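# Set the deadbolt latch to its long backset

## Task

Adjust the deadbolt latch to its longer backset setting with the latch resting on the bench. Then open the grippers and pull the arms away. The latch has to stay in that setting on its own, since a setting the robot is still holding in place does not count.

## Robot and tools

Robot: two six-joint arms, left_arm and right_arm, each with a parallel two-finger gripper and a wrist camera. The names are just labels and do not mean a side of any image. Scene frame: origin on the table top midway between the arms, +z up, +x out over the table, and left_arm on the +y side. Arm root links sit at about (-0.011, +0.270, +0.348) m for left_arm and (-0.031, -0.261, +0.348) m for right_arm. Both are slightly tilted. Mounting plates and the metal frame behind the arms are fixed obstacles. A "too close" warning counts a plate and its side of the frame as part of that arm.

execute_actions({"actions": [...], "pictures": bool}): the list holds at most one item.
- An empty list only reports the current state.
- A move is {"rows": [...], "steps": n}. rows holds 1 to 15 rows and steps is 1 to 15 (default 15). Each step lasts 1/30 s. Row k is used on step k, and the last row repeats if steps outnumber rows.
- A wait is {"steps": n} with n up to 300. It sends nothing new, and time you spent replying counts toward it.
- A refused call moves nothing.
- pictures turns camera images in the result on or off. They are on unless you say otherwise.

Each row is one flat list of 14 numbers covering both arms, even if only one arm moves. The order is left_arm waist, shoulder, elbow, wrist pitch, wrist yaw, wrist roll and opening, then the same seven for right_arm. The joint values are absolute target angles in radians, on the same scale that Joint positions reports. They are not offsets.

Stated joint ranges (rad):
- waist -2.880 to 2.880
- shoulder 0.000 to 3.142
- elbow 0.000 to 3.019
- wrist pitch -1.693 to 1.571
- wrist yaw -1.571 to 1.571
- wrist roll -2.094 to 2.094

A true end stop can be up to 0.019 rad away from its stated value in either direction. A call is refused if a target exceeds a range end by more than 0.019 and also lies beyond that joint's last reported angle. A target past the true stop is clipped there, and the result may then print "joint sent to its limit". That line can refer to an earlier, still-running action. If the line is missing, do not assume there is more room.

Opening is an absolute value from -1 (closed) to +1 (fully open). Between the extremes, each gripper is driven to the point where its grip_measured equals your number. To hold something, command about 0.03 below the current grip_measured for a firm grip, or less below it for a lighter one. Each finger pad pushes with roughly 50 to 62 N at most, less on parts thinner than about 2 mm, and briefly harder at first contact. The fingers extend along the gripper's +z axis and close along its y axis. end_effector_position is the point between the pads, about 1 cm short of the fingertips.

Motion limits: on every step, each joint's target is kept within a set distance of its measured angle. These are 0.264 rad (waist), 0.32 (shoulder), 0.276 (elbow), 0.33 (wrist pitch), 0.186 (wrist yaw) and 0.522 (wrist roll). If the targets would move a gripper more than 70 mm from where it is measured, all of that arm's targets are pulled back. Large moves therefore take several actions. Between calls, the arms keep heading toward the last row you sent. They give up once everything has nearly stopped, or once a step is HELD. After that, only a new action moves them further, though fingers already in motion finish moving.

Results:
- The state line gives, for each arm, end_effector_position (m) and end_effector_quat_wxyz in the scene frame. This reported hand position may be off, more so at long reach.
- Joint positions and Joint velocities give, per arm, six joints (rad, rad/s) plus the pad gap (m, m/s). The gap is 0.094 when fully open.
- grip_measured is the measured opening on the command scale. It can be off by about 1 mm, by a fixed amount for each gripper.
- "joint command not followed" means the clearance check changed or blocked some joint targets. The rest of the row still ran.
- HELD marks steps on which your row was not sent, in whole or in part.
- MOTOR HOT appears from 85 °C. At 100 °C an OVER-TEMPERATURE FAULT drops that arm until it cools. Holding a load heats the motors, even while you are thinking.

zoom_image({"camera", "region"}): camera is one of cam_high, cam_low, cam_left_wrist or cam_right_wrist. region is [x0, y0, x1, y1] in that camera's pixels, with the origin at the top-left corner and a maximum of 504 by 504. Image sizes are 896x504 for cam_high and cam_low, and 616x616 for the wrist cameras, which are fisheye. A calibration (K, distortion, T_world_to_cam) is supplied for each camera but may be slightly off.

show_instructions() returns the reference pages, here a deadbolt latch manual image. It moves nothing. read_manual(section="licences") returns URDF licence text. finished_scene({"scene": n}) ends and grades the current scene and cannot be undone. Replying without any tool call also ends the run.

The simulation keeps running while you think and write.

Things to avoid:
- knocking or placing anything off the table
- arms striking or pressing against each other
- dropping the latch, slamming it or shoving it hard
- leaving the latch held by the gripper at the end

A loose object may sometimes get a brief outside push, so check the final state before you finish.

Each tool is called after "Emit:" by a JSON object that holds its "name" and its "arguments", one argument or row to a line.

## Session

Emit:
{"name": "execute_actions", "arguments": {
  "actions": []
}}

Scene clock: 0.00 s of 4900.00 s.
left_arm: end_effector_position=(+0.7189, +0.1860, +0.2962) grip_measured=+1.000 end_effector_quat_wxyz=(-0.109, +0.515, +0.824, +0.210) | right_arm: end_effector_position=(+0.4978, -0.3310, +0.1902) grip_measured=+1.000 end_effector_quat_wxyz=(+0.084, -0.377, +0.890, -0.242)
Joint positions: left_arm=[-0.395  2.235  2.115 -1.306 -0.588  0.852  0.094] | right_arm=[-0.095  1.836  0.905 -0.013  0.369 -0.883  0.094]
Joint velocities: left_arm=[-0.015 -0.005 -0.017  0.002  0.007  0.037  0.   ] | right_arm=[-0.024 -0.015 -0.027  0.002 -0.066 -0.066  0.   ]
Motor temperatures (°C, as the motors report them): left_arm=[27 29 32 26 26 26] | right_arm=[27 37 29 27 29 25]
camera_calibration (this result's frames):
cam_left_wrist: T_world_to_cam=[[-0.895902, -0.373489, -0.240554, 0.789349], [-0.386133, 0.386892, 0.837386, -0.0399873], [-0.219686, 0.843102, -0.490834, 0.271236], [0, 0, 0, 1]] pos_world=[0.751325, 0.081605, 0.356498]
cam_right_wrist: T_world_to_cam=[[0.618133, -0.605772, 0.500951, -0.597187], [-0.773297, -0.354179, 0.525898, 0.171765], [-0.141148, -0.712459, -0.687371, 0.092176], [0, 0, 0, 1]] pos_world=[0.514977, -0.235252, 0.27219]

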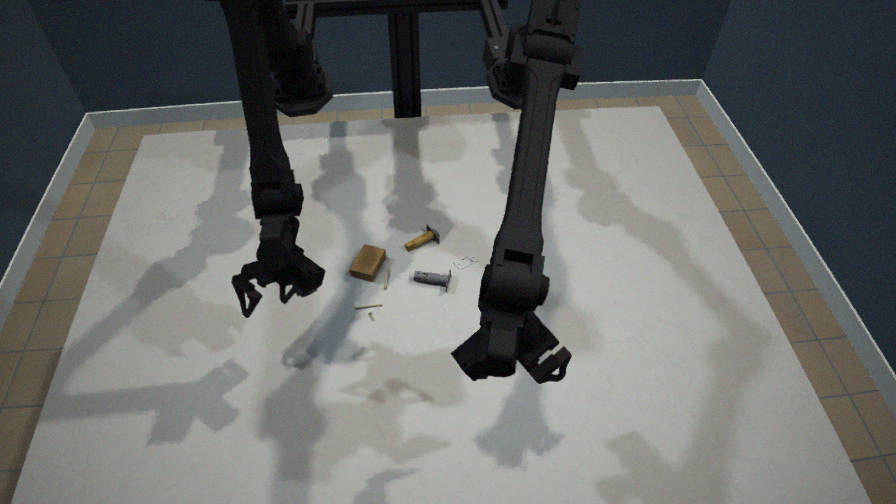

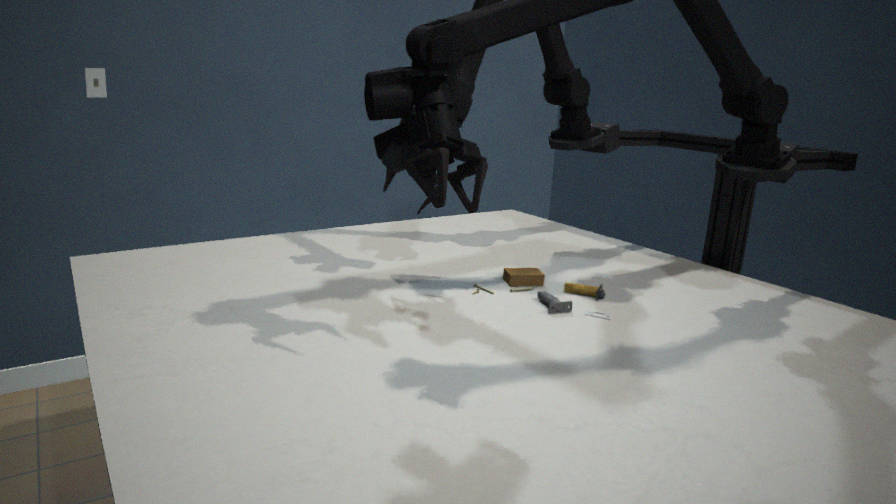

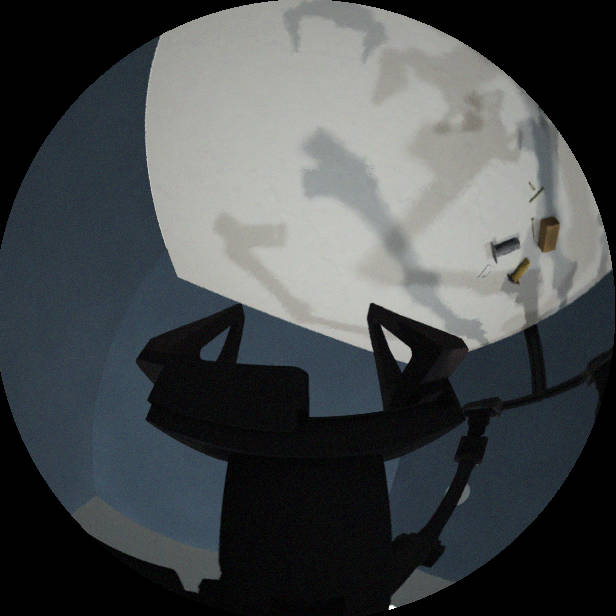

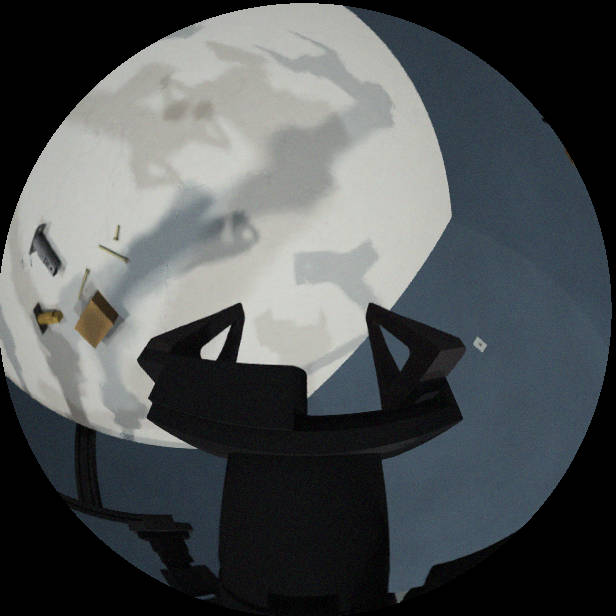

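Emit:
{"name": "zoom_image", "arguments": {
  "camera": "cam_high",
  "region": [340, 210, 500, 330]
}}

Emit:
{"name": "zoom_image", "arguments": {
  "camera": "cam_low",
  "region": [460, 250, 640, 340]
}}

Region (340, 210, 500, 330) of cam_high's 896x504 image, scaled by 3.150, with more detail than that image has; it fills the top 378 rows of this view, and the rest is white.

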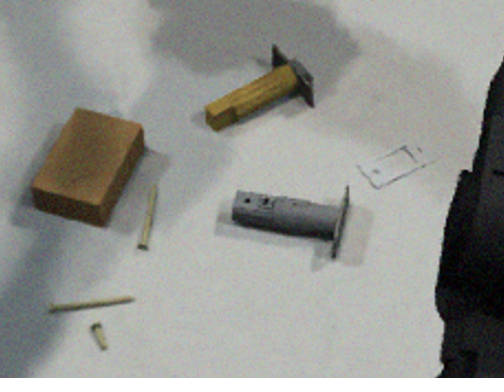

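Region (460, 250, 640, 340) of cam_low's 896x504 image, scaled by 2.800, with more detail than that image has.

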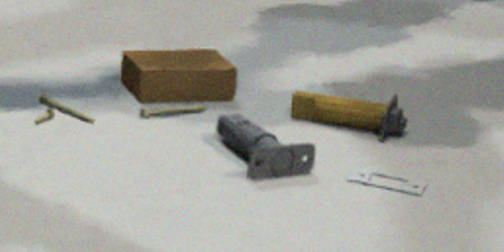

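Emit:
{"name": "execute_actions", "arguments": {
  "actions": [
    {"rows":[[-0.40,2.23,2.03,-1.23,-0.56,0.89,1,-0.095,1.836,0.905,-0.013,0.369,-0.883,1],[-0.41,2.22,1.95,-1.15,-0.53,0.93,1,-0.095,1.836,0.905,-0.013,0.369,-0.883,1],[-0.42,2.21,1.87,-1.07,-0.50,0.97,1,-0.095,1.836,0.905,-0.013,0.369,-0.883,1],[-0.43,2.20,1.79,-0.99,-0.47,1.01,1,-0.095,1.836,0.905,-0.013,0.369,-0.883,1],[-0.44,2.19,1.71,-0.91,-0.44,1.05,1,-0.095,1.836,0.905,-0.013,0.369,-0.883,1],[-0.45,2.18,1.63,-0.83,-0.41,1.09,1,-0.095,1.836,0.905,-0.013,0.369,-0.883,1],[-0.46,2.17,1.55,-0.75,-0.38,1.13,1,-0.095,1.836,0.905,-0.013,0.369,-0.883,1],[-0.47,2.16,1.47,-0.67,-0.35,1.17,1,-0.095,1.836,0.905,-0.013,0.369,-0.883,1],[-0.48,2.15,1.39,-0.59,-0.32,1.21,1,-0.095,1.836,0.905,-0.013,0.369,-0.883,1],[-0.49,2.14,1.31,-0.51,-0.29,1.25,1,-0.095,1.836,0.905,-0.013,0.369,-0.883,1],[-0.50,2.13,1.23,-0.43,-0.26,1.29,1,-0.095,1.836,0.905,-0.013,0.369,-0.883,1],[-0.51,2.125,1.15,-0.35,-0.23,1.33,1,-0.095,1.836,0.905,-0.013,0.369,-0.883,1],[-0.52,2.12,1.07,-0.27,-0.20,1.37,1,-0.095,1.836,0.905,-0.013,0.369,-0.883,1],[-0.525,2.12,0.99,-0.19,-0.17,1.41,1,-0.095,1.836,0.905,-0.013,0.369,-0.883,1],[-0.529,2.119,0.90,-0.114,-0.145,1.43,1,-0.095,1.836,0.905,-0.013,0.369,-0.883,1]],"steps":15}
  ],
  "pictures": false
}}

Emit:
{"name": "execute_actions", "arguments": {
  "actions": [
    {"rows":[[-0.529,2.119,0.878,-0.114,-0.145,1.43,1,-0.095,1.836,0.905,-0.013,0.369,-0.883,1]],"steps":15}
  ]
}}

Scene clock: 87.03 s of 4900.00 s.
left_arm: end_effector_position=(+0.5356, +0.0932, +0.1123) grip_measured=+1.000 end_effector_quat_wxyz=(+0.018, +0.679, +0.733, +0.043) | right_arm: end_effector_position=(+0.4978, -0.3310, +0.1902) grip_measured=+1.000 end_effector_quat_wxyz=(+0.084, -0.377, +0.890, -0.242)
Joint positions: left_arm=[-0.476  2.144  1.314 -0.451 -0.198  1.191  0.094] | right_arm=[-0.095  1.836  0.905 -0.013  0.369 -0.883  0.094]
Joint velocities: left_arm=[-0.425 -0.024 -1.932  2.317  0.799  1.004  0.   ] | right_arm=[-0.015  0.015  0.012 -0.017 -0.081 -0.066  0.   ]
Motor temperatures (°C, as the motors report them): left_arm=[27 34 36 26 26 26] | right_arm=[27 40 31 27 29 25]
Steps of this call (steps 1 to 90: nothing new was sent; then 83.53 s passed at rest; steps 91 to 105: all 15 steps of this action). Readings (joint positions):
91: left_arm=[-0.395 2.233 2.104 -1.293 -0.579 0.855] | right_arm=[-0.095 1.836 0.905 -0.013 0.369 -0.883]
92: left_arm=[-0.395 2.222 2.072 -1.255 -0.558 0.865] | right_arm=[-0.095 1.836 0.905 -0.013 0.369 -0.883]
94: left_arm=[-0.396 2.188 1.965 -1.150 -0.510 0.895] | right_arm=[-0.095 1.836 0.905 -0.013 0.369 -0.883]
98: left_arm=[-0.408 2.155 1.749 -0.939 -0.415 0.971] | right_arm=[-0.095 1.836 0.905 -0.013 0.369 -0.883]
105: the state above

Scene clock: 87.53 s of 4900.00 s.
left_arm: end_effector_position=(+0.3428, +0.1101, +0.0696) grip_measured=+1.000 end_effector_quat_wxyz=(-0.016, +0.781, +0.624, -0.011) | right_arm: end_effector_position=(+0.4978, -0.3310, +0.1902) grip_measured=+1.000 end_effector_quat_wxyz=(+0.084, -0.377, +0.890, -0.242)
Joint positions: left_arm=[-0.541  2.134  0.866 -0.131 -0.146  1.409  0.094] | right_arm=[-0.095  1.836  0.905 -0.013  0.369 -0.883  0.094]
Joint velocities: left_arm=[-0.015 -0.122  0.164  0.09  -0.007  0.081  0.   ] | right_arm=[-0.005 -0.015  0.007  0.002  0.007  0.081  0.   ]
Motor temperatures (°C, as the motors report them): left_arm=[27 34 36 26 26 26] | right_arm=[27 40 31 27 29 25]
Steps of this call (steps 1 to 15: all 15 steps of this action). Readings (joint positions):
1: left_arm=[-0.490 2.143 1.244 -0.372 -0.176 1.224] | right_arm=[-0.095 1.836 0.905 -0.013 0.369 -0.883]
2: left_arm=[-0.505 2.143 1.174 -0.304 -0.164 1.251] | right_arm=[-0.095 1.836 0.905 -0.013 0.369 -0.883]
4: left_arm=[-0.530 2.143 1.047 -0.229 -0.152 1.291] | right_arm=[-0.095 1.836 0.905 -0.013 0.369 -0.883]
8: left_arm=[-0.547 2.144 0.856 -0.160 -0.146 1.368] | right_arm=[-0.095 1.836 0.905 -0.013 0.369 -0.883]
15: the state above
camera_calibration (this result's frames):
cam_left_wrist: T_world_to_cam=[[-0.974006, 0.224663, 0.0289592, 0.311649], [0.199047, 0.787822, 0.582852, -0.193151], [0.10813, 0.573466, -0.812062, 0.0810419], [0, 0, 0, 1]] pos_world=[0.333231, 0.0356779, 0.169364]
cam_right_wrist: T_world_to_cam=[[0.618133, -0.605772, 0.500951, -0.597187], [-0.773297, -0.354179, 0.525898, 0.171765], [-0.141148, -0.712459, -0.687371, 0.092176], [0, 0, 0, 1]] pos_world=[0.514977, -0.235252, 0.27219]

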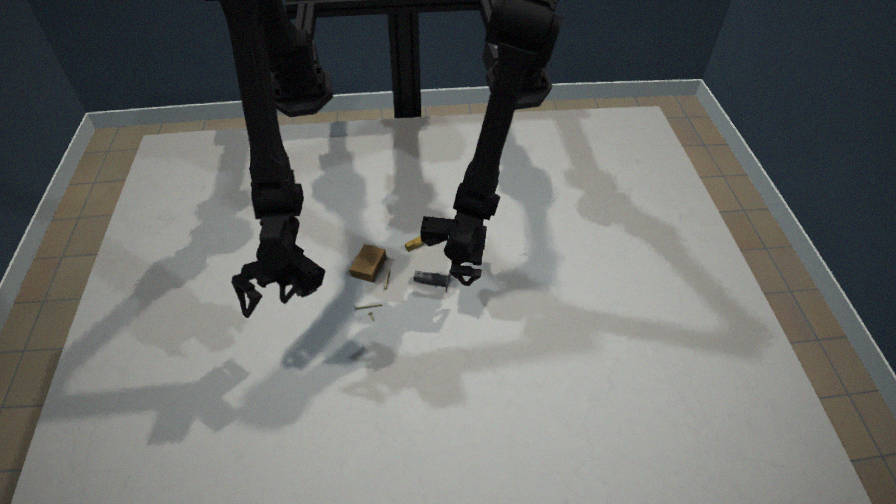

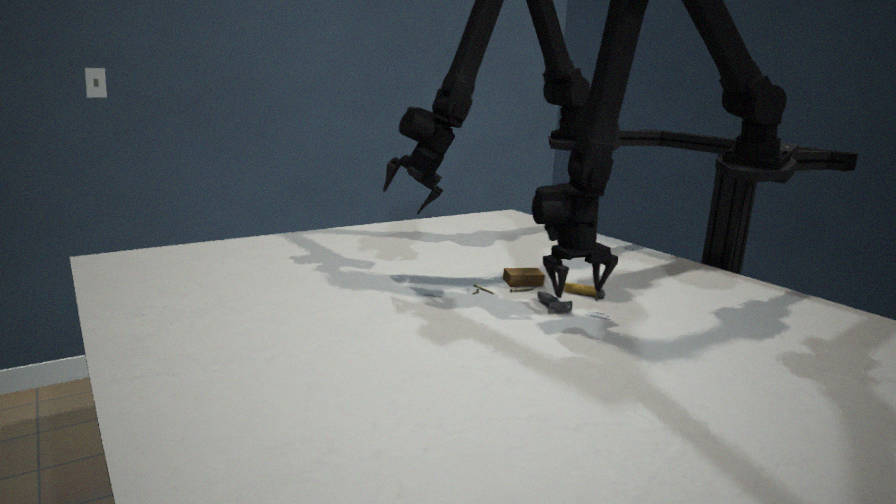

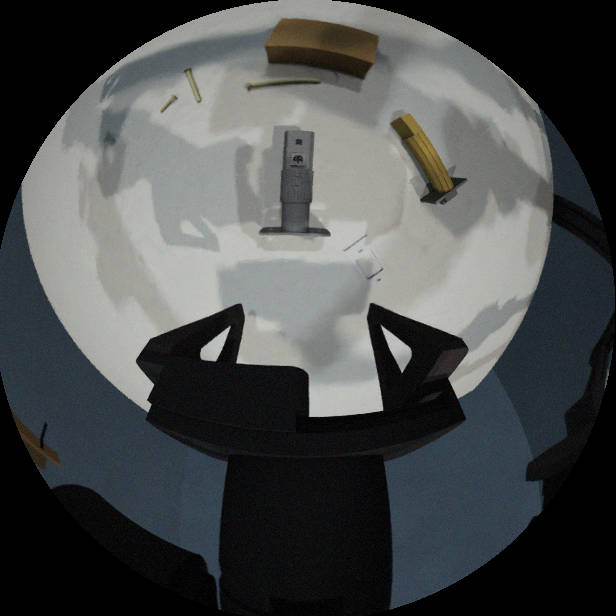

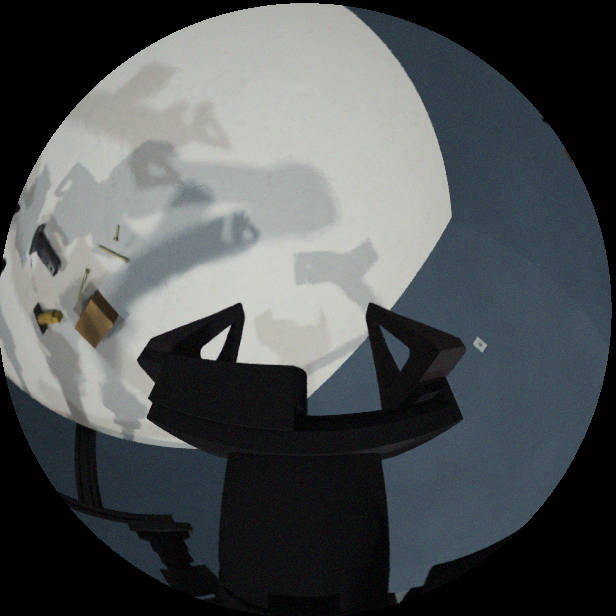

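Emit:
{"name": "execute_actions", "arguments": {
  "actions": [
    {"rows":[[-0.58,2.14,0.885,-0.131,-0.155,1.37,1,-0.095,1.836,0.905,-0.013,0.369,-0.883,1],[-0.62,2.155,0.905,-0.131,-0.165,1.33,1,-0.095,1.836,0.905,-0.013,0.369,-0.883,1],[-0.658,2.168,0.925,-0.132,-0.178,1.29,1,-0.095,1.836,0.905,-0.013,0.369,-0.883,1]],"steps":15}
  ]
}}

Scene clock: 125.07 s of 4900.00 s.
left_arm: end_effector_position=(+0.3481, +0.0468, +0.0751) grip_measured=+1.000 end_effector_quat_wxyz=(+0.012, +0.788, +0.616, +0.005) | right_arm: end_effector_position=(+0.4978, -0.3310, +0.1902) grip_measured=+1.000 end_effector_quat_wxyz=(+0.084, -0.377, +0.890, -0.242)
Joint positions: left_arm=[-0.674  2.151  0.92  -0.124 -0.176  1.307  0.094] | right_arm=[-0.095  1.836  0.905 -0.013  0.369 -0.883  0.094]
Joint velocities: left_arm=[ 0.063 -0.005 -0.012 -0.007 -0.022 -0.081  0.   ] | right_arm=[ 0.005  0.015  0.007  0.002  0.051 -0.022  0.   ]
Motor temperatures (°C, as the motors report them): left_arm=[27 32 33 26 26 26] | right_arm=[27 40 30 27 29 25]
Steps of this call (steps 1 to 30: the robot went on to your last target; steps 31 to 90: nothing new was sent; then 34.03 s passed at rest; steps 91 to 105: all 15 steps of this action). Readings (joint positions):
91: left_arm=[-0.542 2.117 0.879 -0.124 -0.149 1.414] | right_arm=[-0.095 1.836 0.905 -0.013 0.369 -0.883]
92: left_arm=[-0.548 2.119 0.880 -0.124 -0.157 1.401] | right_arm=[-0.095 1.836 0.905 -0.013 0.369 -0.883]
94: left_arm=[-0.577 2.128 0.891 -0.124 -0.175 1.367] | right_arm=[-0.095 1.836 0.905 -0.013 0.369 -0.883]
98: left_arm=[-0.657 2.150 0.919 -0.124 -0.176 1.328] | right_arm=[-0.095 1.836 0.905 -0.013 0.369 -0.883]
105: the state above
camera_calibration (this result's frames):
cam_left_wrist: T_world_to_cam=[[-0.968883, 0.245055, -0.0348363, 0.332952], [0.181014, 0.797498, 0.575527, -0.141104], [0.168818, 0.551312, -0.817041, 0.101558], [0, 0, 0, 1]] pos_world=[0.330989, -0.0250511, 0.175785]
cam_right_wrist: T_world_to_cam=[[0.618133, -0.605772, 0.500951, -0.597187], [-0.773297, -0.354179, 0.525898, 0.171765], [-0.141148, -0.712459, -0.687371, 0.092176], [0, 0, 0, 1]] pos_world=[0.514977, -0.235252, 0.27219]

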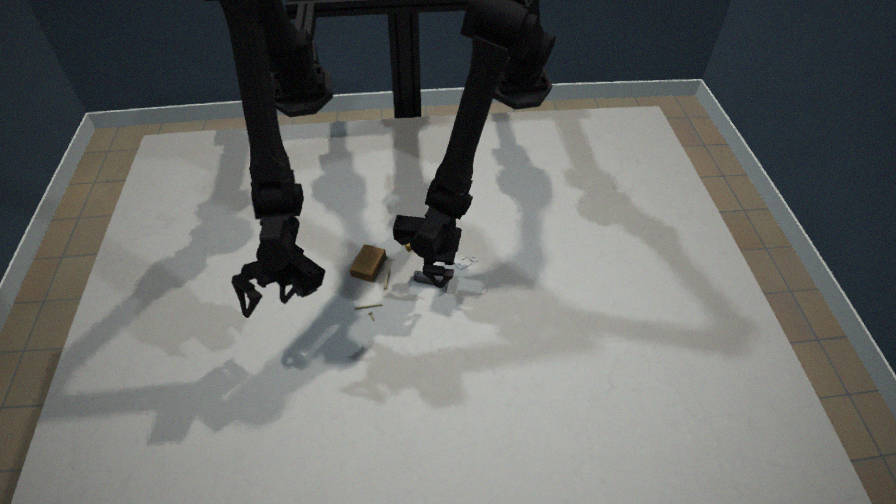

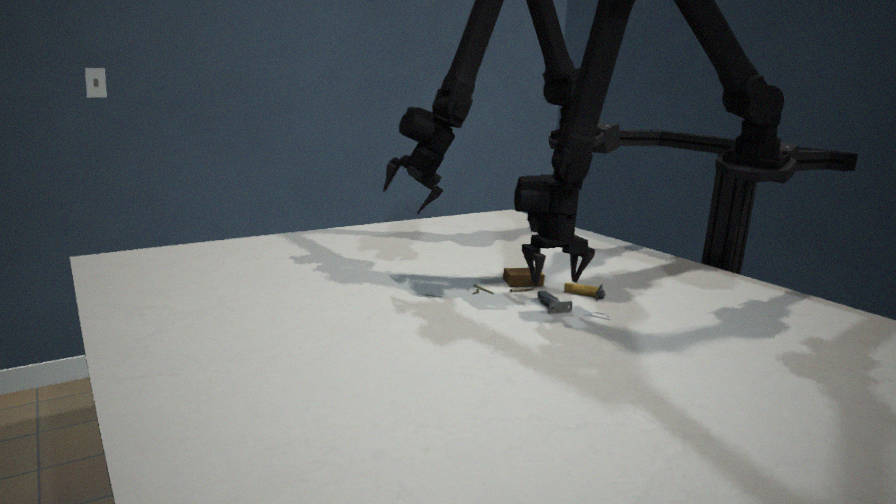

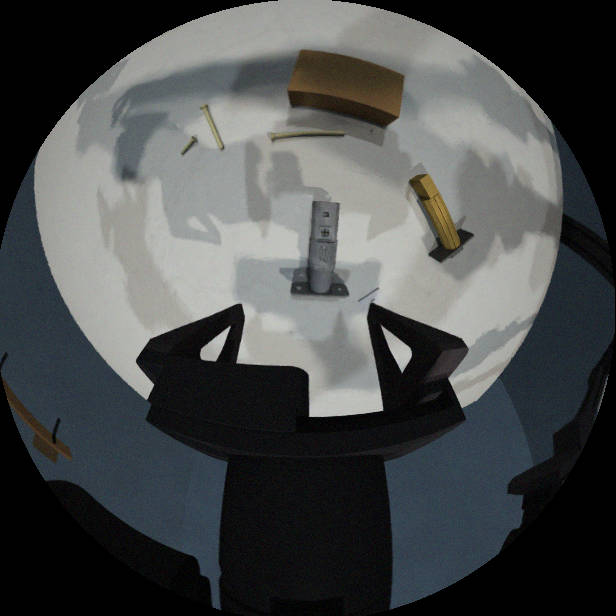

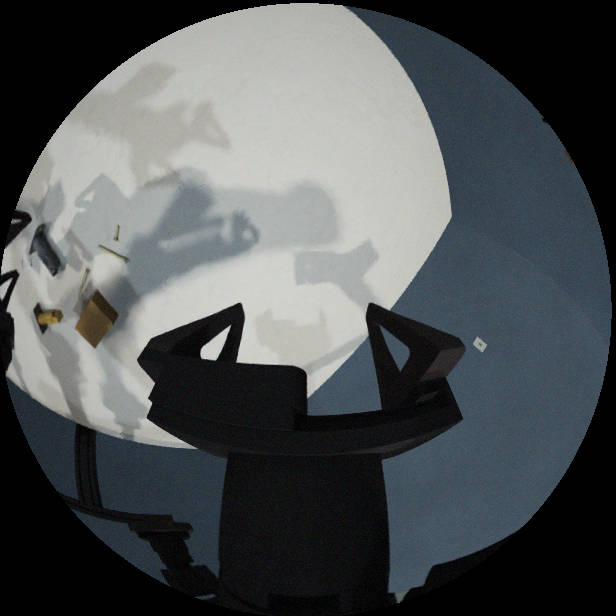

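Emit:
{"name": "execute_actions", "arguments": {
  "actions": [
    {"rows":[[-0.658,2.19,0.94,-0.115,-0.173,1.30,1,-0.095,1.836,0.905,-0.013,0.369,-0.883,1],[-0.658,2.22,0.955,-0.10,-0.173,1.30,1,-0.095,1.836,0.905,-0.013,0.369,-0.883,1],[-0.658,2.25,0.97,-0.09,-0.173,1.30,1,-0.095,1.836,0.905,-0.013,0.369,-0.883,1],[-0.658,2.285,0.985,-0.075,-0.173,1.30,1,-0.095,1.836,0.905,-0.013,0.369,-0.883,1]],"steps":15}
  ]
}}

Scene clock: 150.10 s of 4900.00 s.
left_arm: end_effector_position=(+0.3374, +0.0460, +0.0279) grip_measured=+1.000 end_effector_quat_wxyz=(-0.004, +0.786, +0.618, -0.001) | right_arm: end_effector_position=(+0.4978, -0.3310, +0.1902) grip_measured=+1.000 end_effector_quat_wxyz=(+0.084, -0.377, +0.890, -0.242)
Joint positions: left_arm=[-0.669  2.286  0.982 -0.086 -0.176  1.302  0.094] | right_arm=[-0.095  1.836  0.905 -0.013  0.369 -0.883  0.094]
Joint velocities: left_arm=[-0.015 -0.015  0.002  0.012 -0.022 -0.081  0.   ] | right_arm=[-0.005 -0.005 -0.022  0.012 -0.007 -0.037  0.   ]
Motor temperatures (°C, as the motors report them): left_arm=[27 31 32 26 26 26] | right_arm=[27 40 30 27 29 25]
Steps of this call (steps 1 to 15: the robot went on to your last target; steps 16 to 90: nothing new was sent; then 21.53 s passed at rest; steps 91 to 105: all 15 steps of this action). Readings (joint positions):
91: left_arm=[-0.669 2.152 0.921 -0.124 -0.176 1.302] | right_arm=[-0.095 1.836 0.905 -0.013 0.369 -0.883]
92: left_arm=[-0.669 2.156 0.924 -0.123 -0.176 1.302] | right_arm=[-0.095 1.836 0.905 -0.013 0.369 -0.883]
94: left_arm=[-0.669 2.183 0.942 -0.111 -0.176 1.302] | right_arm=[-0.095 1.836 0.905 -0.013 0.369 -0.883]
98: left_arm=[-0.669 2.265 0.988 -0.086 -0.176 1.302] | right_arm=[-0.095 1.836 0.905 -0.013 0.369 -0.883]
105: the state above
camera_calibration (this result's frames):
cam_left_wrist: T_world_to_cam=[[-0.970602, 0.240687, -0.00111648, 0.321006], [0.194783, 0.788194, 0.58379, -0.115858], [0.141391, 0.56641, -0.811904, 0.0736836], [0, 0, 0, 1]] pos_world=[0.323718, -0.0276786, 0.127819]
cam_right_wrist: T_world_to_cam=[[0.618133, -0.605772, 0.500951, -0.597187], [-0.773297, -0.354179, 0.525898, 0.171765], [-0.141148, -0.712459, -0.687371, 0.092176], [0, 0, 0, 1]] pos_world=[0.514977, -0.235252, 0.27219]

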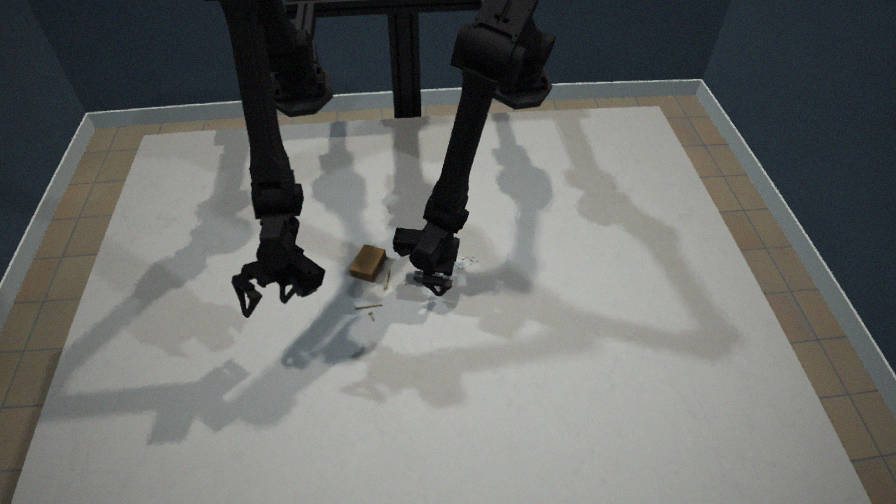

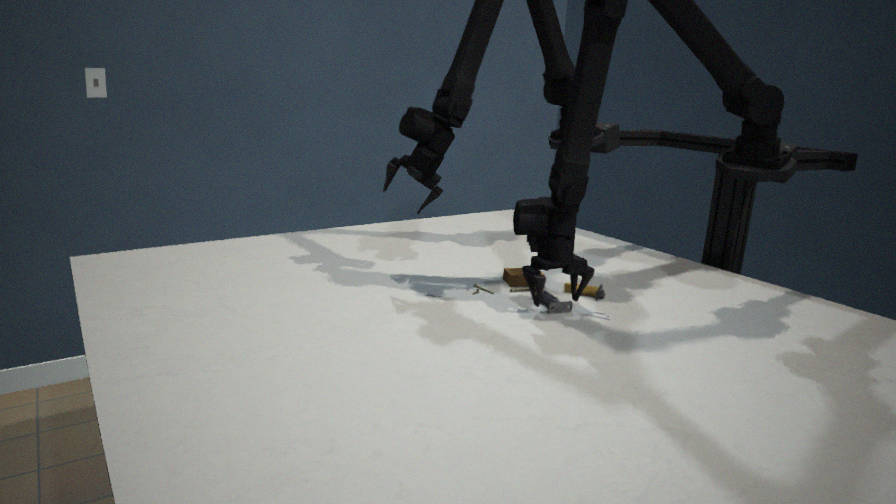

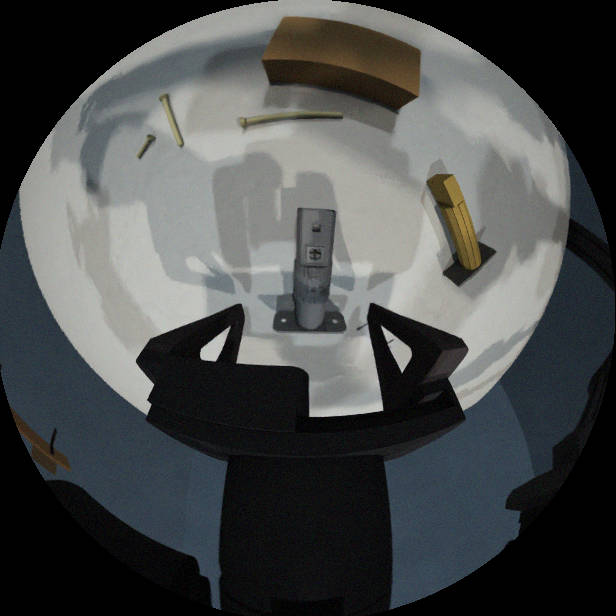

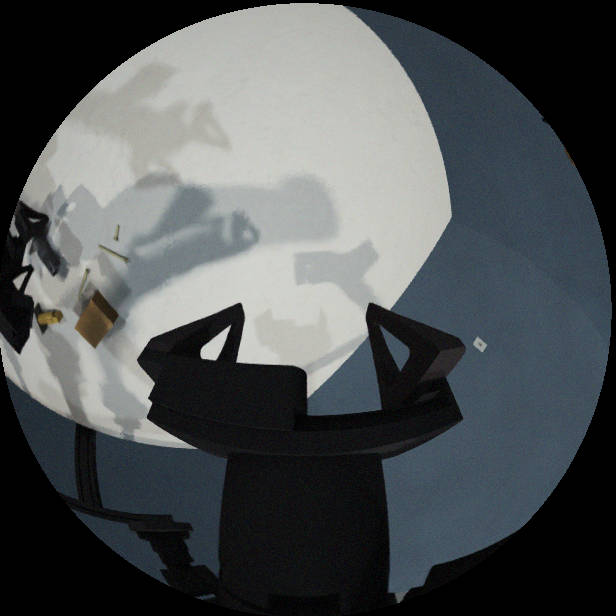

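Emit:
{"name": "execute_actions", "arguments": {
  "actions": [
    {"rows":[[-0.64,2.275,0.97,-0.07,-0.168,1.33,1,-0.095,1.836,0.905,-0.013,0.369,-0.883,1],[-0.611,2.266,0.955,-0.06,-0.16,1.36,1,-0.095,1.836,0.905,-0.013,0.369,-0.883,1]],"steps":15}
  ]
}}

Scene clock: 173.37 s of 4900.00 s.
left_arm: end_effector_position=(+0.3425, +0.0716, +0.0277) grip_measured=+1.000 end_effector_quat_wxyz=(-0.007, +0.783, +0.622, -0.004) | right_arm: end_effector_position=(+0.4978, -0.3310, +0.1902) grip_measured=+1.000 end_effector_quat_wxyz=(+0.084, -0.377, +0.890, -0.242)
Joint positions: left_arm=[-0.611  2.273  0.96  -0.074 -0.162  1.346  0.094] | right_arm=[-0.095  1.836  0.905 -0.013  0.369 -0.883  0.094]
Joint velocities: left_arm=[-0.005 -0.015 -0.002 -0.007 -0.081  0.037  0.   ] | right_arm=[ 0.005 -0.005 -0.012  0.027 -0.051  0.022  0.   ]
Motor temperatures (°C, as the motors report them): left_arm=[27 31 32 26 26 26] | right_arm=[27 40 30 27 29 25]
Steps of this call (steps 1 to 15: the robot went on to your last target; steps 16 to 90: nothing new was sent; then 19.77 s passed at rest; steps 91 to 105: all 15 steps of this action). Readings (joint positions):
91: left_arm=[-0.668 2.286 0.982 -0.085 -0.173 1.304] | right_arm=[-0.095 1.836 0.905 -0.013 0.369 -0.883]
92: left_arm=[-0.664 2.284 0.979 -0.082 -0.167 1.311] | right_arm=[-0.095 1.836 0.905 -0.013 0.369 -0.883]
94: left_arm=[-0.650 2.279 0.969 -0.076 -0.162 1.325] | right_arm=[-0.095 1.836 0.905 -0.013 0.369 -0.883]
98: left_arm=[-0.617 2.273 0.960 -0.075 -0.162 1.339] | right_arm=[-0.095 1.836 0.905 -0.013 0.369 -0.883]
105: the state above
camera_calibration (this result's frames):
cam_left_wrist: T_world_to_cam=[[-0.973465, 0.228726, 0.00706018, 0.321417], [0.189805, 0.789812, 0.583242, -0.135258], [0.127827, 0.569106, -0.812268, 0.0627127], [0, 0, 0, 1]] pos_world=[0.330545, -0.00237867, 0.127558]
cam_right_wrist: T_world_to_cam=[[0.618133, -0.605772, 0.500951, -0.597187], [-0.773297, -0.354179, 0.525898, 0.171765], [-0.141148, -0.712459, -0.687371, 0.092176], [0, 0, 0, 1]] pos_world=[0.514977, -0.235252, 0.27219]

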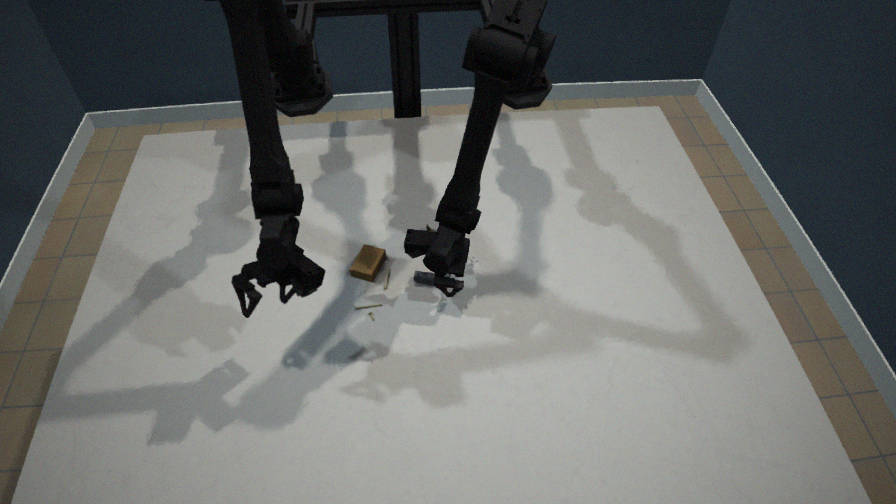

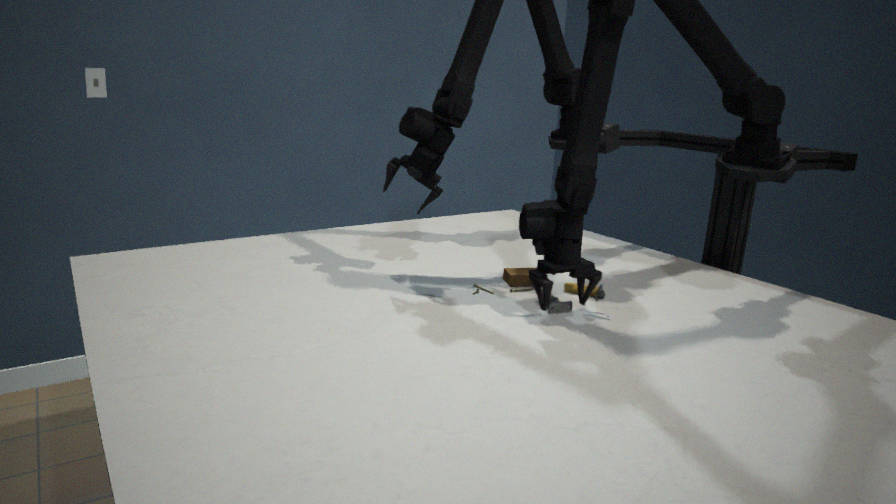

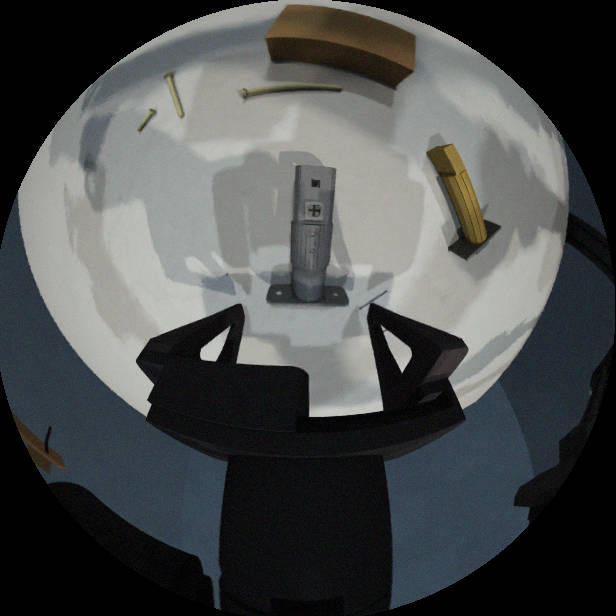

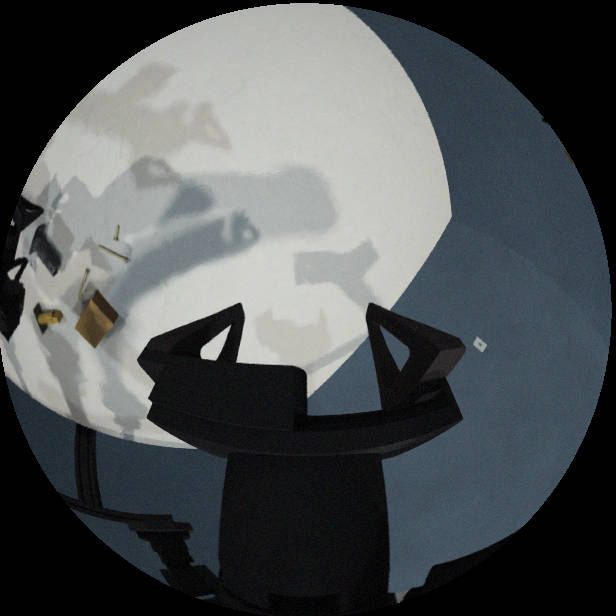

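Emit:
{"name": "execute_actions", "arguments": {
  "actions": [
    {"rows":[[-0.62,2.273,0.96,-0.074,-0.162,1.34,1,-0.095,1.836,0.905,-0.013,0.369,-0.883,1],[-0.63,2.273,0.96,-0.074,-0.164,1.335,1,-0.095,1.836,0.905,-0.013,0.369,-0.883,1],[-0.63,2.273,0.96,-0.074,-0.164,1.335,1,-0.095,1.836,0.905,-0.013,0.369,-0.883,1],[-0.63,2.273,0.96,-0.074,-0.164,1.335,1,-0.095,1.836,0.905,-0.013,0.369,-0.883,1],[-0.63,2.285,0.968,-0.066,-0.164,1.335,1,-0.095,1.836,0.905,-0.013,0.369,-0.883,1],[-0.63,2.295,0.975,-0.06,-0.164,1.335,1,-0.095,1.836,0.905,-0.013,0.369,-0.883,1],[-0.63,2.31,0.983,-0.052,-0.164,1.335,1,-0.095,1.836,0.905,-0.013,0.369,-0.883,1]],"steps":15}
  ]
}}

Scene clock: 185.20 s of 4900.00 s.
left_arm: end_effector_position=(+0.3450, +0.0638, +0.0232) grip_measured=+1.000 end_effector_quat_wxyz=(-0.002, +0.786, +0.619, -0.003) | right_arm: end_effector_position=(+0.4978, -0.3310, +0.1902) grip_measured=+1.000 end_effector_quat_wxyz=(+0.084, -0.377, +0.890, -0.242)
Joint positions: left_arm=[-0.622  2.289  0.976 -0.066 -0.162  1.347  0.094] | right_arm=[-0.095  1.836  0.905 -0.013  0.369 -0.883  0.094]
Joint velocities: left_arm=[ 0.005 -0.005 -0.012 -0.012 -0.007 -0.051  0.   ] | right_arm=[-0.005 -0.005 -0.037  0.002  0.022 -0.066  0.   ]
Motor temperatures (°C, as the motors report them): left_arm=[27 31 32 26 26 26] | right_arm=[27 40 30 27 29 25]
Steps of this call (steps 1 to 15: the robot went on to your last target; steps 16 to 90: nothing new was sent; then 8.33 s passed at rest; steps 91 to 105: all 15 steps of this action). Readings (joint positions):
91: left_arm=[-0.611 2.273 0.960 -0.074 -0.162 1.348] | right_arm=[-0.095 1.836 0.905 -0.013 0.369 -0.883]
92: left_arm=[-0.611 2.273 0.960 -0.074 -0.162 1.348] | right_arm=[-0.095 1.836 0.905 -0.013 0.369 -0.883]
94: left_arm=[-0.613 2.273 0.960 -0.074 -0.162 1.348] | right_arm=[-0.095 1.836 0.905 -0.013 0.369 -0.883]
98: left_arm=[-0.620 2.277 0.964 -0.071 -0.162 1.347] | right_arm=[-0.095 1.836 0.905 -0.013 0.369 -0.883]
105: the state above
camera_calibration (this result's frames):
cam_left_wrist: T_world_to_cam=[[-0.971247, 0.238054, -0.00301524, 0.324482], [0.192293, 0.791886, 0.579604, -0.127851], [0.140365, 0.562359, -0.814893, 0.0593594], [0, 0, 0, 1]] pos_world=[0.331405, -0.0093824, 0.123453]
cam_right_wrist: T_world_to_cam=[[0.618133, -0.605772, 0.500951, -0.597187], [-0.773297, -0.354179, 0.525898, 0.171765], [-0.141148, -0.712459, -0.687371, 0.092176], [0, 0, 0, 1]] pos_world=[0.514977, -0.235252, 0.27219]

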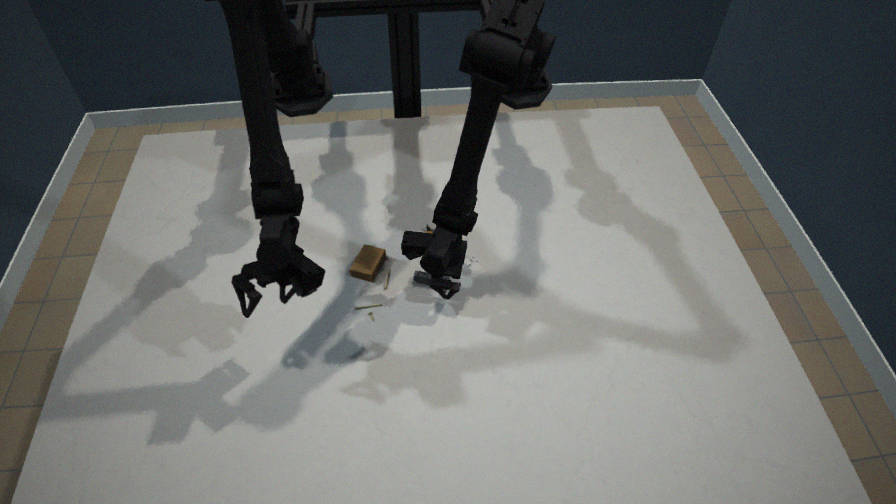

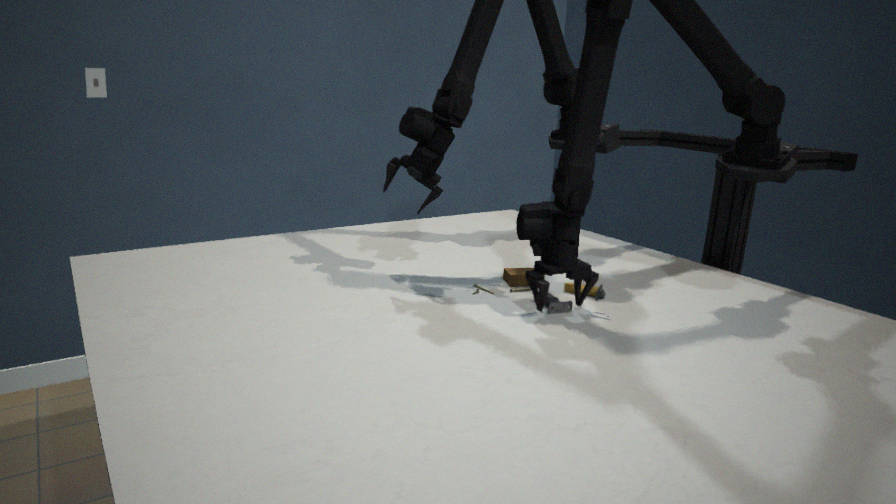

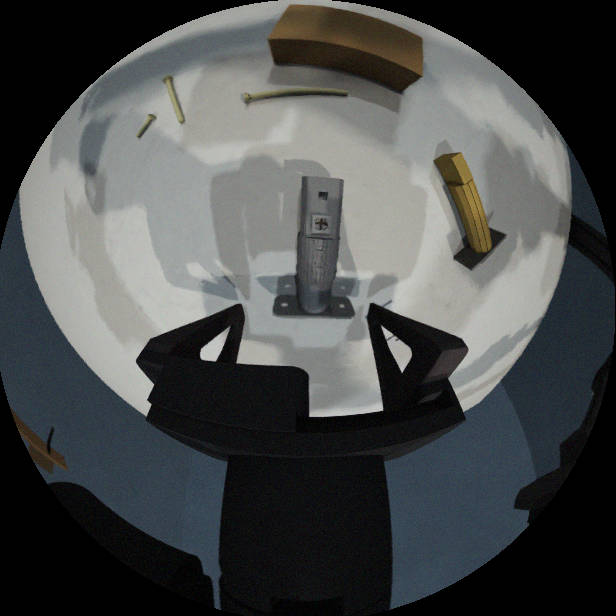

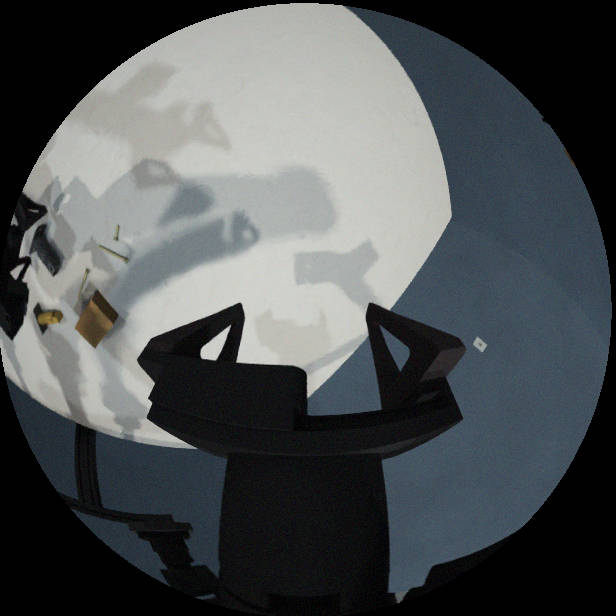

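Emit:
{"name": "execute_actions", "arguments": {
  "actions": [
    {"rows":[[-0.63,2.315,0.99,-0.05,-0.164,1.345,1,-0.095,1.836,0.905,-0.013,0.369,-0.883,1],[-0.63,2.325,0.995,-0.045,-0.164,1.345,1,-0.095,1.836,0.905,-0.013,0.369,-0.883,1]],"steps":15}
  ]
}}

Scene clock: 190.20 s of 4900.00 s.
left_arm: end_effector_position=(+0.3460, +0.0622, +0.0178) grip_measured=+1.000 end_effector_quat_wxyz=(-0.001, +0.785, +0.619, -0.002) | right_arm: end_effector_position=(+0.4978, -0.3310, +0.1902) grip_measured=+1.000 end_effector_quat_wxyz=(+0.084, -0.377, +0.890, -0.242)
Joint positions: left_arm=[-0.622  2.305  0.987 -0.058 -0.162  1.346  0.094] | right_arm=[-0.095  1.836  0.905 -0.013  0.369 -0.883  0.094]
Joint velocities: left_arm=[-0.005 -0.005 -0.002  0.007  0.022 -0.037  0.   ] | right_arm=[-0.005 -0.024  0.022 -0.022  0.007 -0.022  0.   ]
Motor temperatures (°C, as the motors report them): left_arm=[27 31 32 26 26 26] | right_arm=[27 40 30 26 29 25]
Steps of this call (steps 1 to 15: the robot went on to your last target; steps 16 to 90: nothing new was sent; then 1.50 s passed at rest; steps 91 to 105: all 15 steps of this action). Readings (joint positions):
91: left_arm=[-0.622 2.289 0.976 -0.066 -0.162 1.346] | right_arm=[-0.095 1.836 0.905 -0.013 0.369 -0.883]
92: left_arm=[-0.622 2.291 0.977 -0.064 -0.162 1.346] | right_arm=[-0.095 1.836 0.905 -0.013 0.369 -0.883]
94: left_arm=[-0.622 2.296 0.982 -0.061 -0.162 1.346] | right_arm=[-0.095 1.836 0.905 -0.013 0.369 -0.883]
98: left_arm=[-0.622 2.304 0.987 -0.058 -0.162 1.346] | right_arm=[-0.095 1.836 0.905 -0.013 0.369 -0.883]
105: the state above
camera_calibration (this result's frames):
cam_left_wrist: T_world_to_cam=[[-0.971432, 0.237251, -0.00558496, 0.326013], [0.190275, 0.792718, 0.579131, -0.12306], [0.141827, 0.561524, -0.815215, 0.0552238], [0, 0, 0, 1]] pos_world=[0.332282, -0.0108047, 0.118108]
cam_right_wrist: T_world_to_cam=[[0.618133, -0.605772, 0.500951, -0.597187], [-0.773297, -0.354179, 0.525898, 0.171765], [-0.141148, -0.712459, -0.687371, 0.092176], [0, 0, 0, 1]] pos_world=[0.514977, -0.235252, 0.27219]

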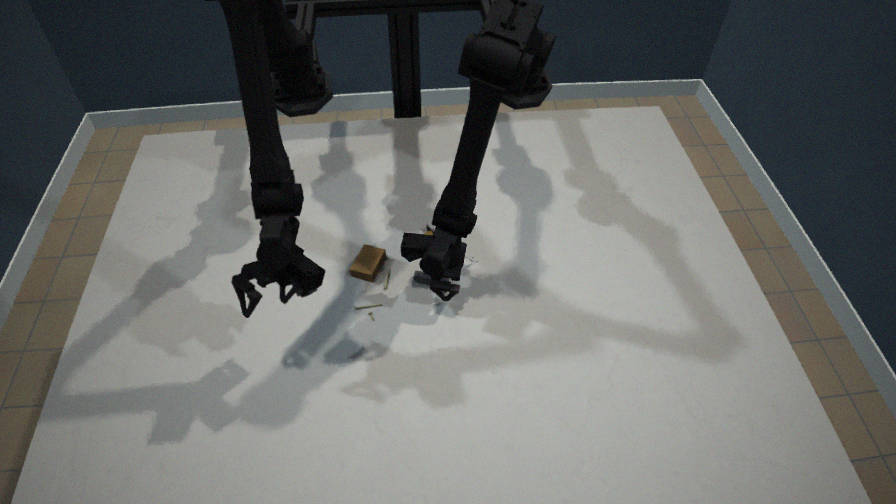

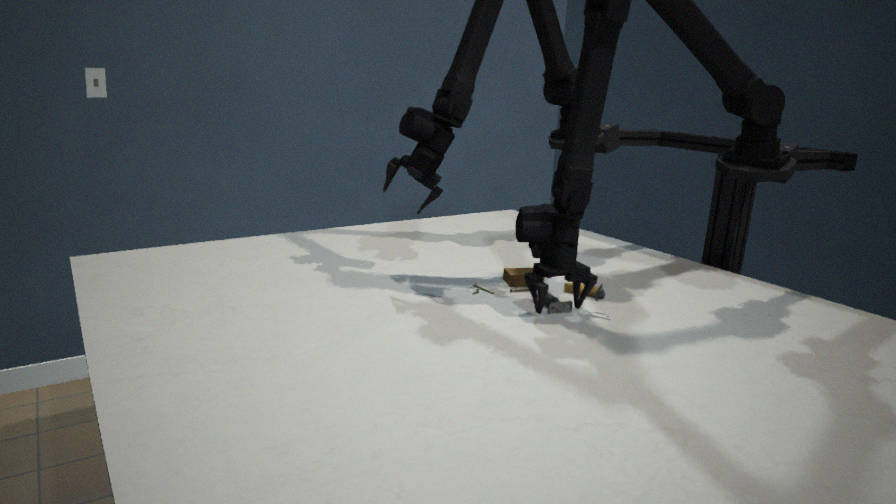

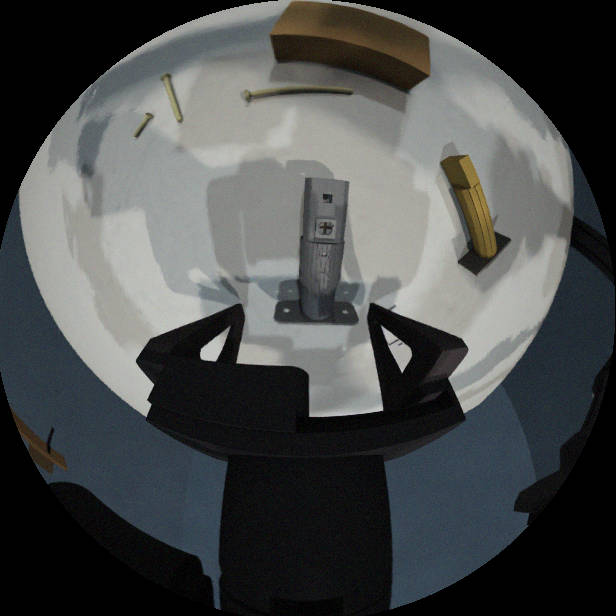

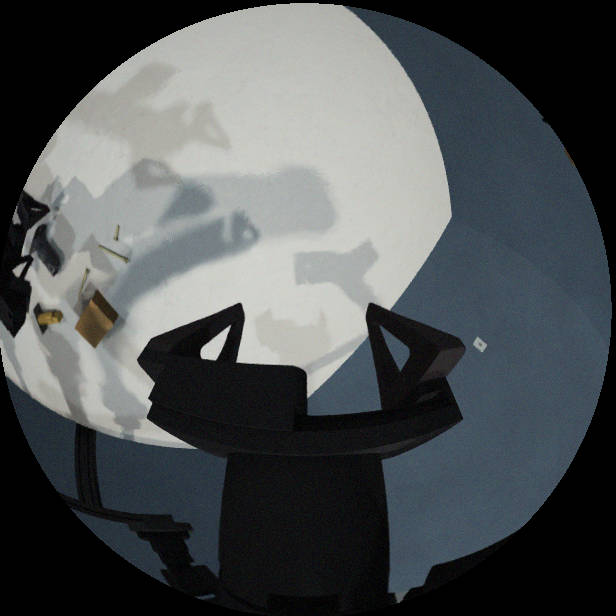

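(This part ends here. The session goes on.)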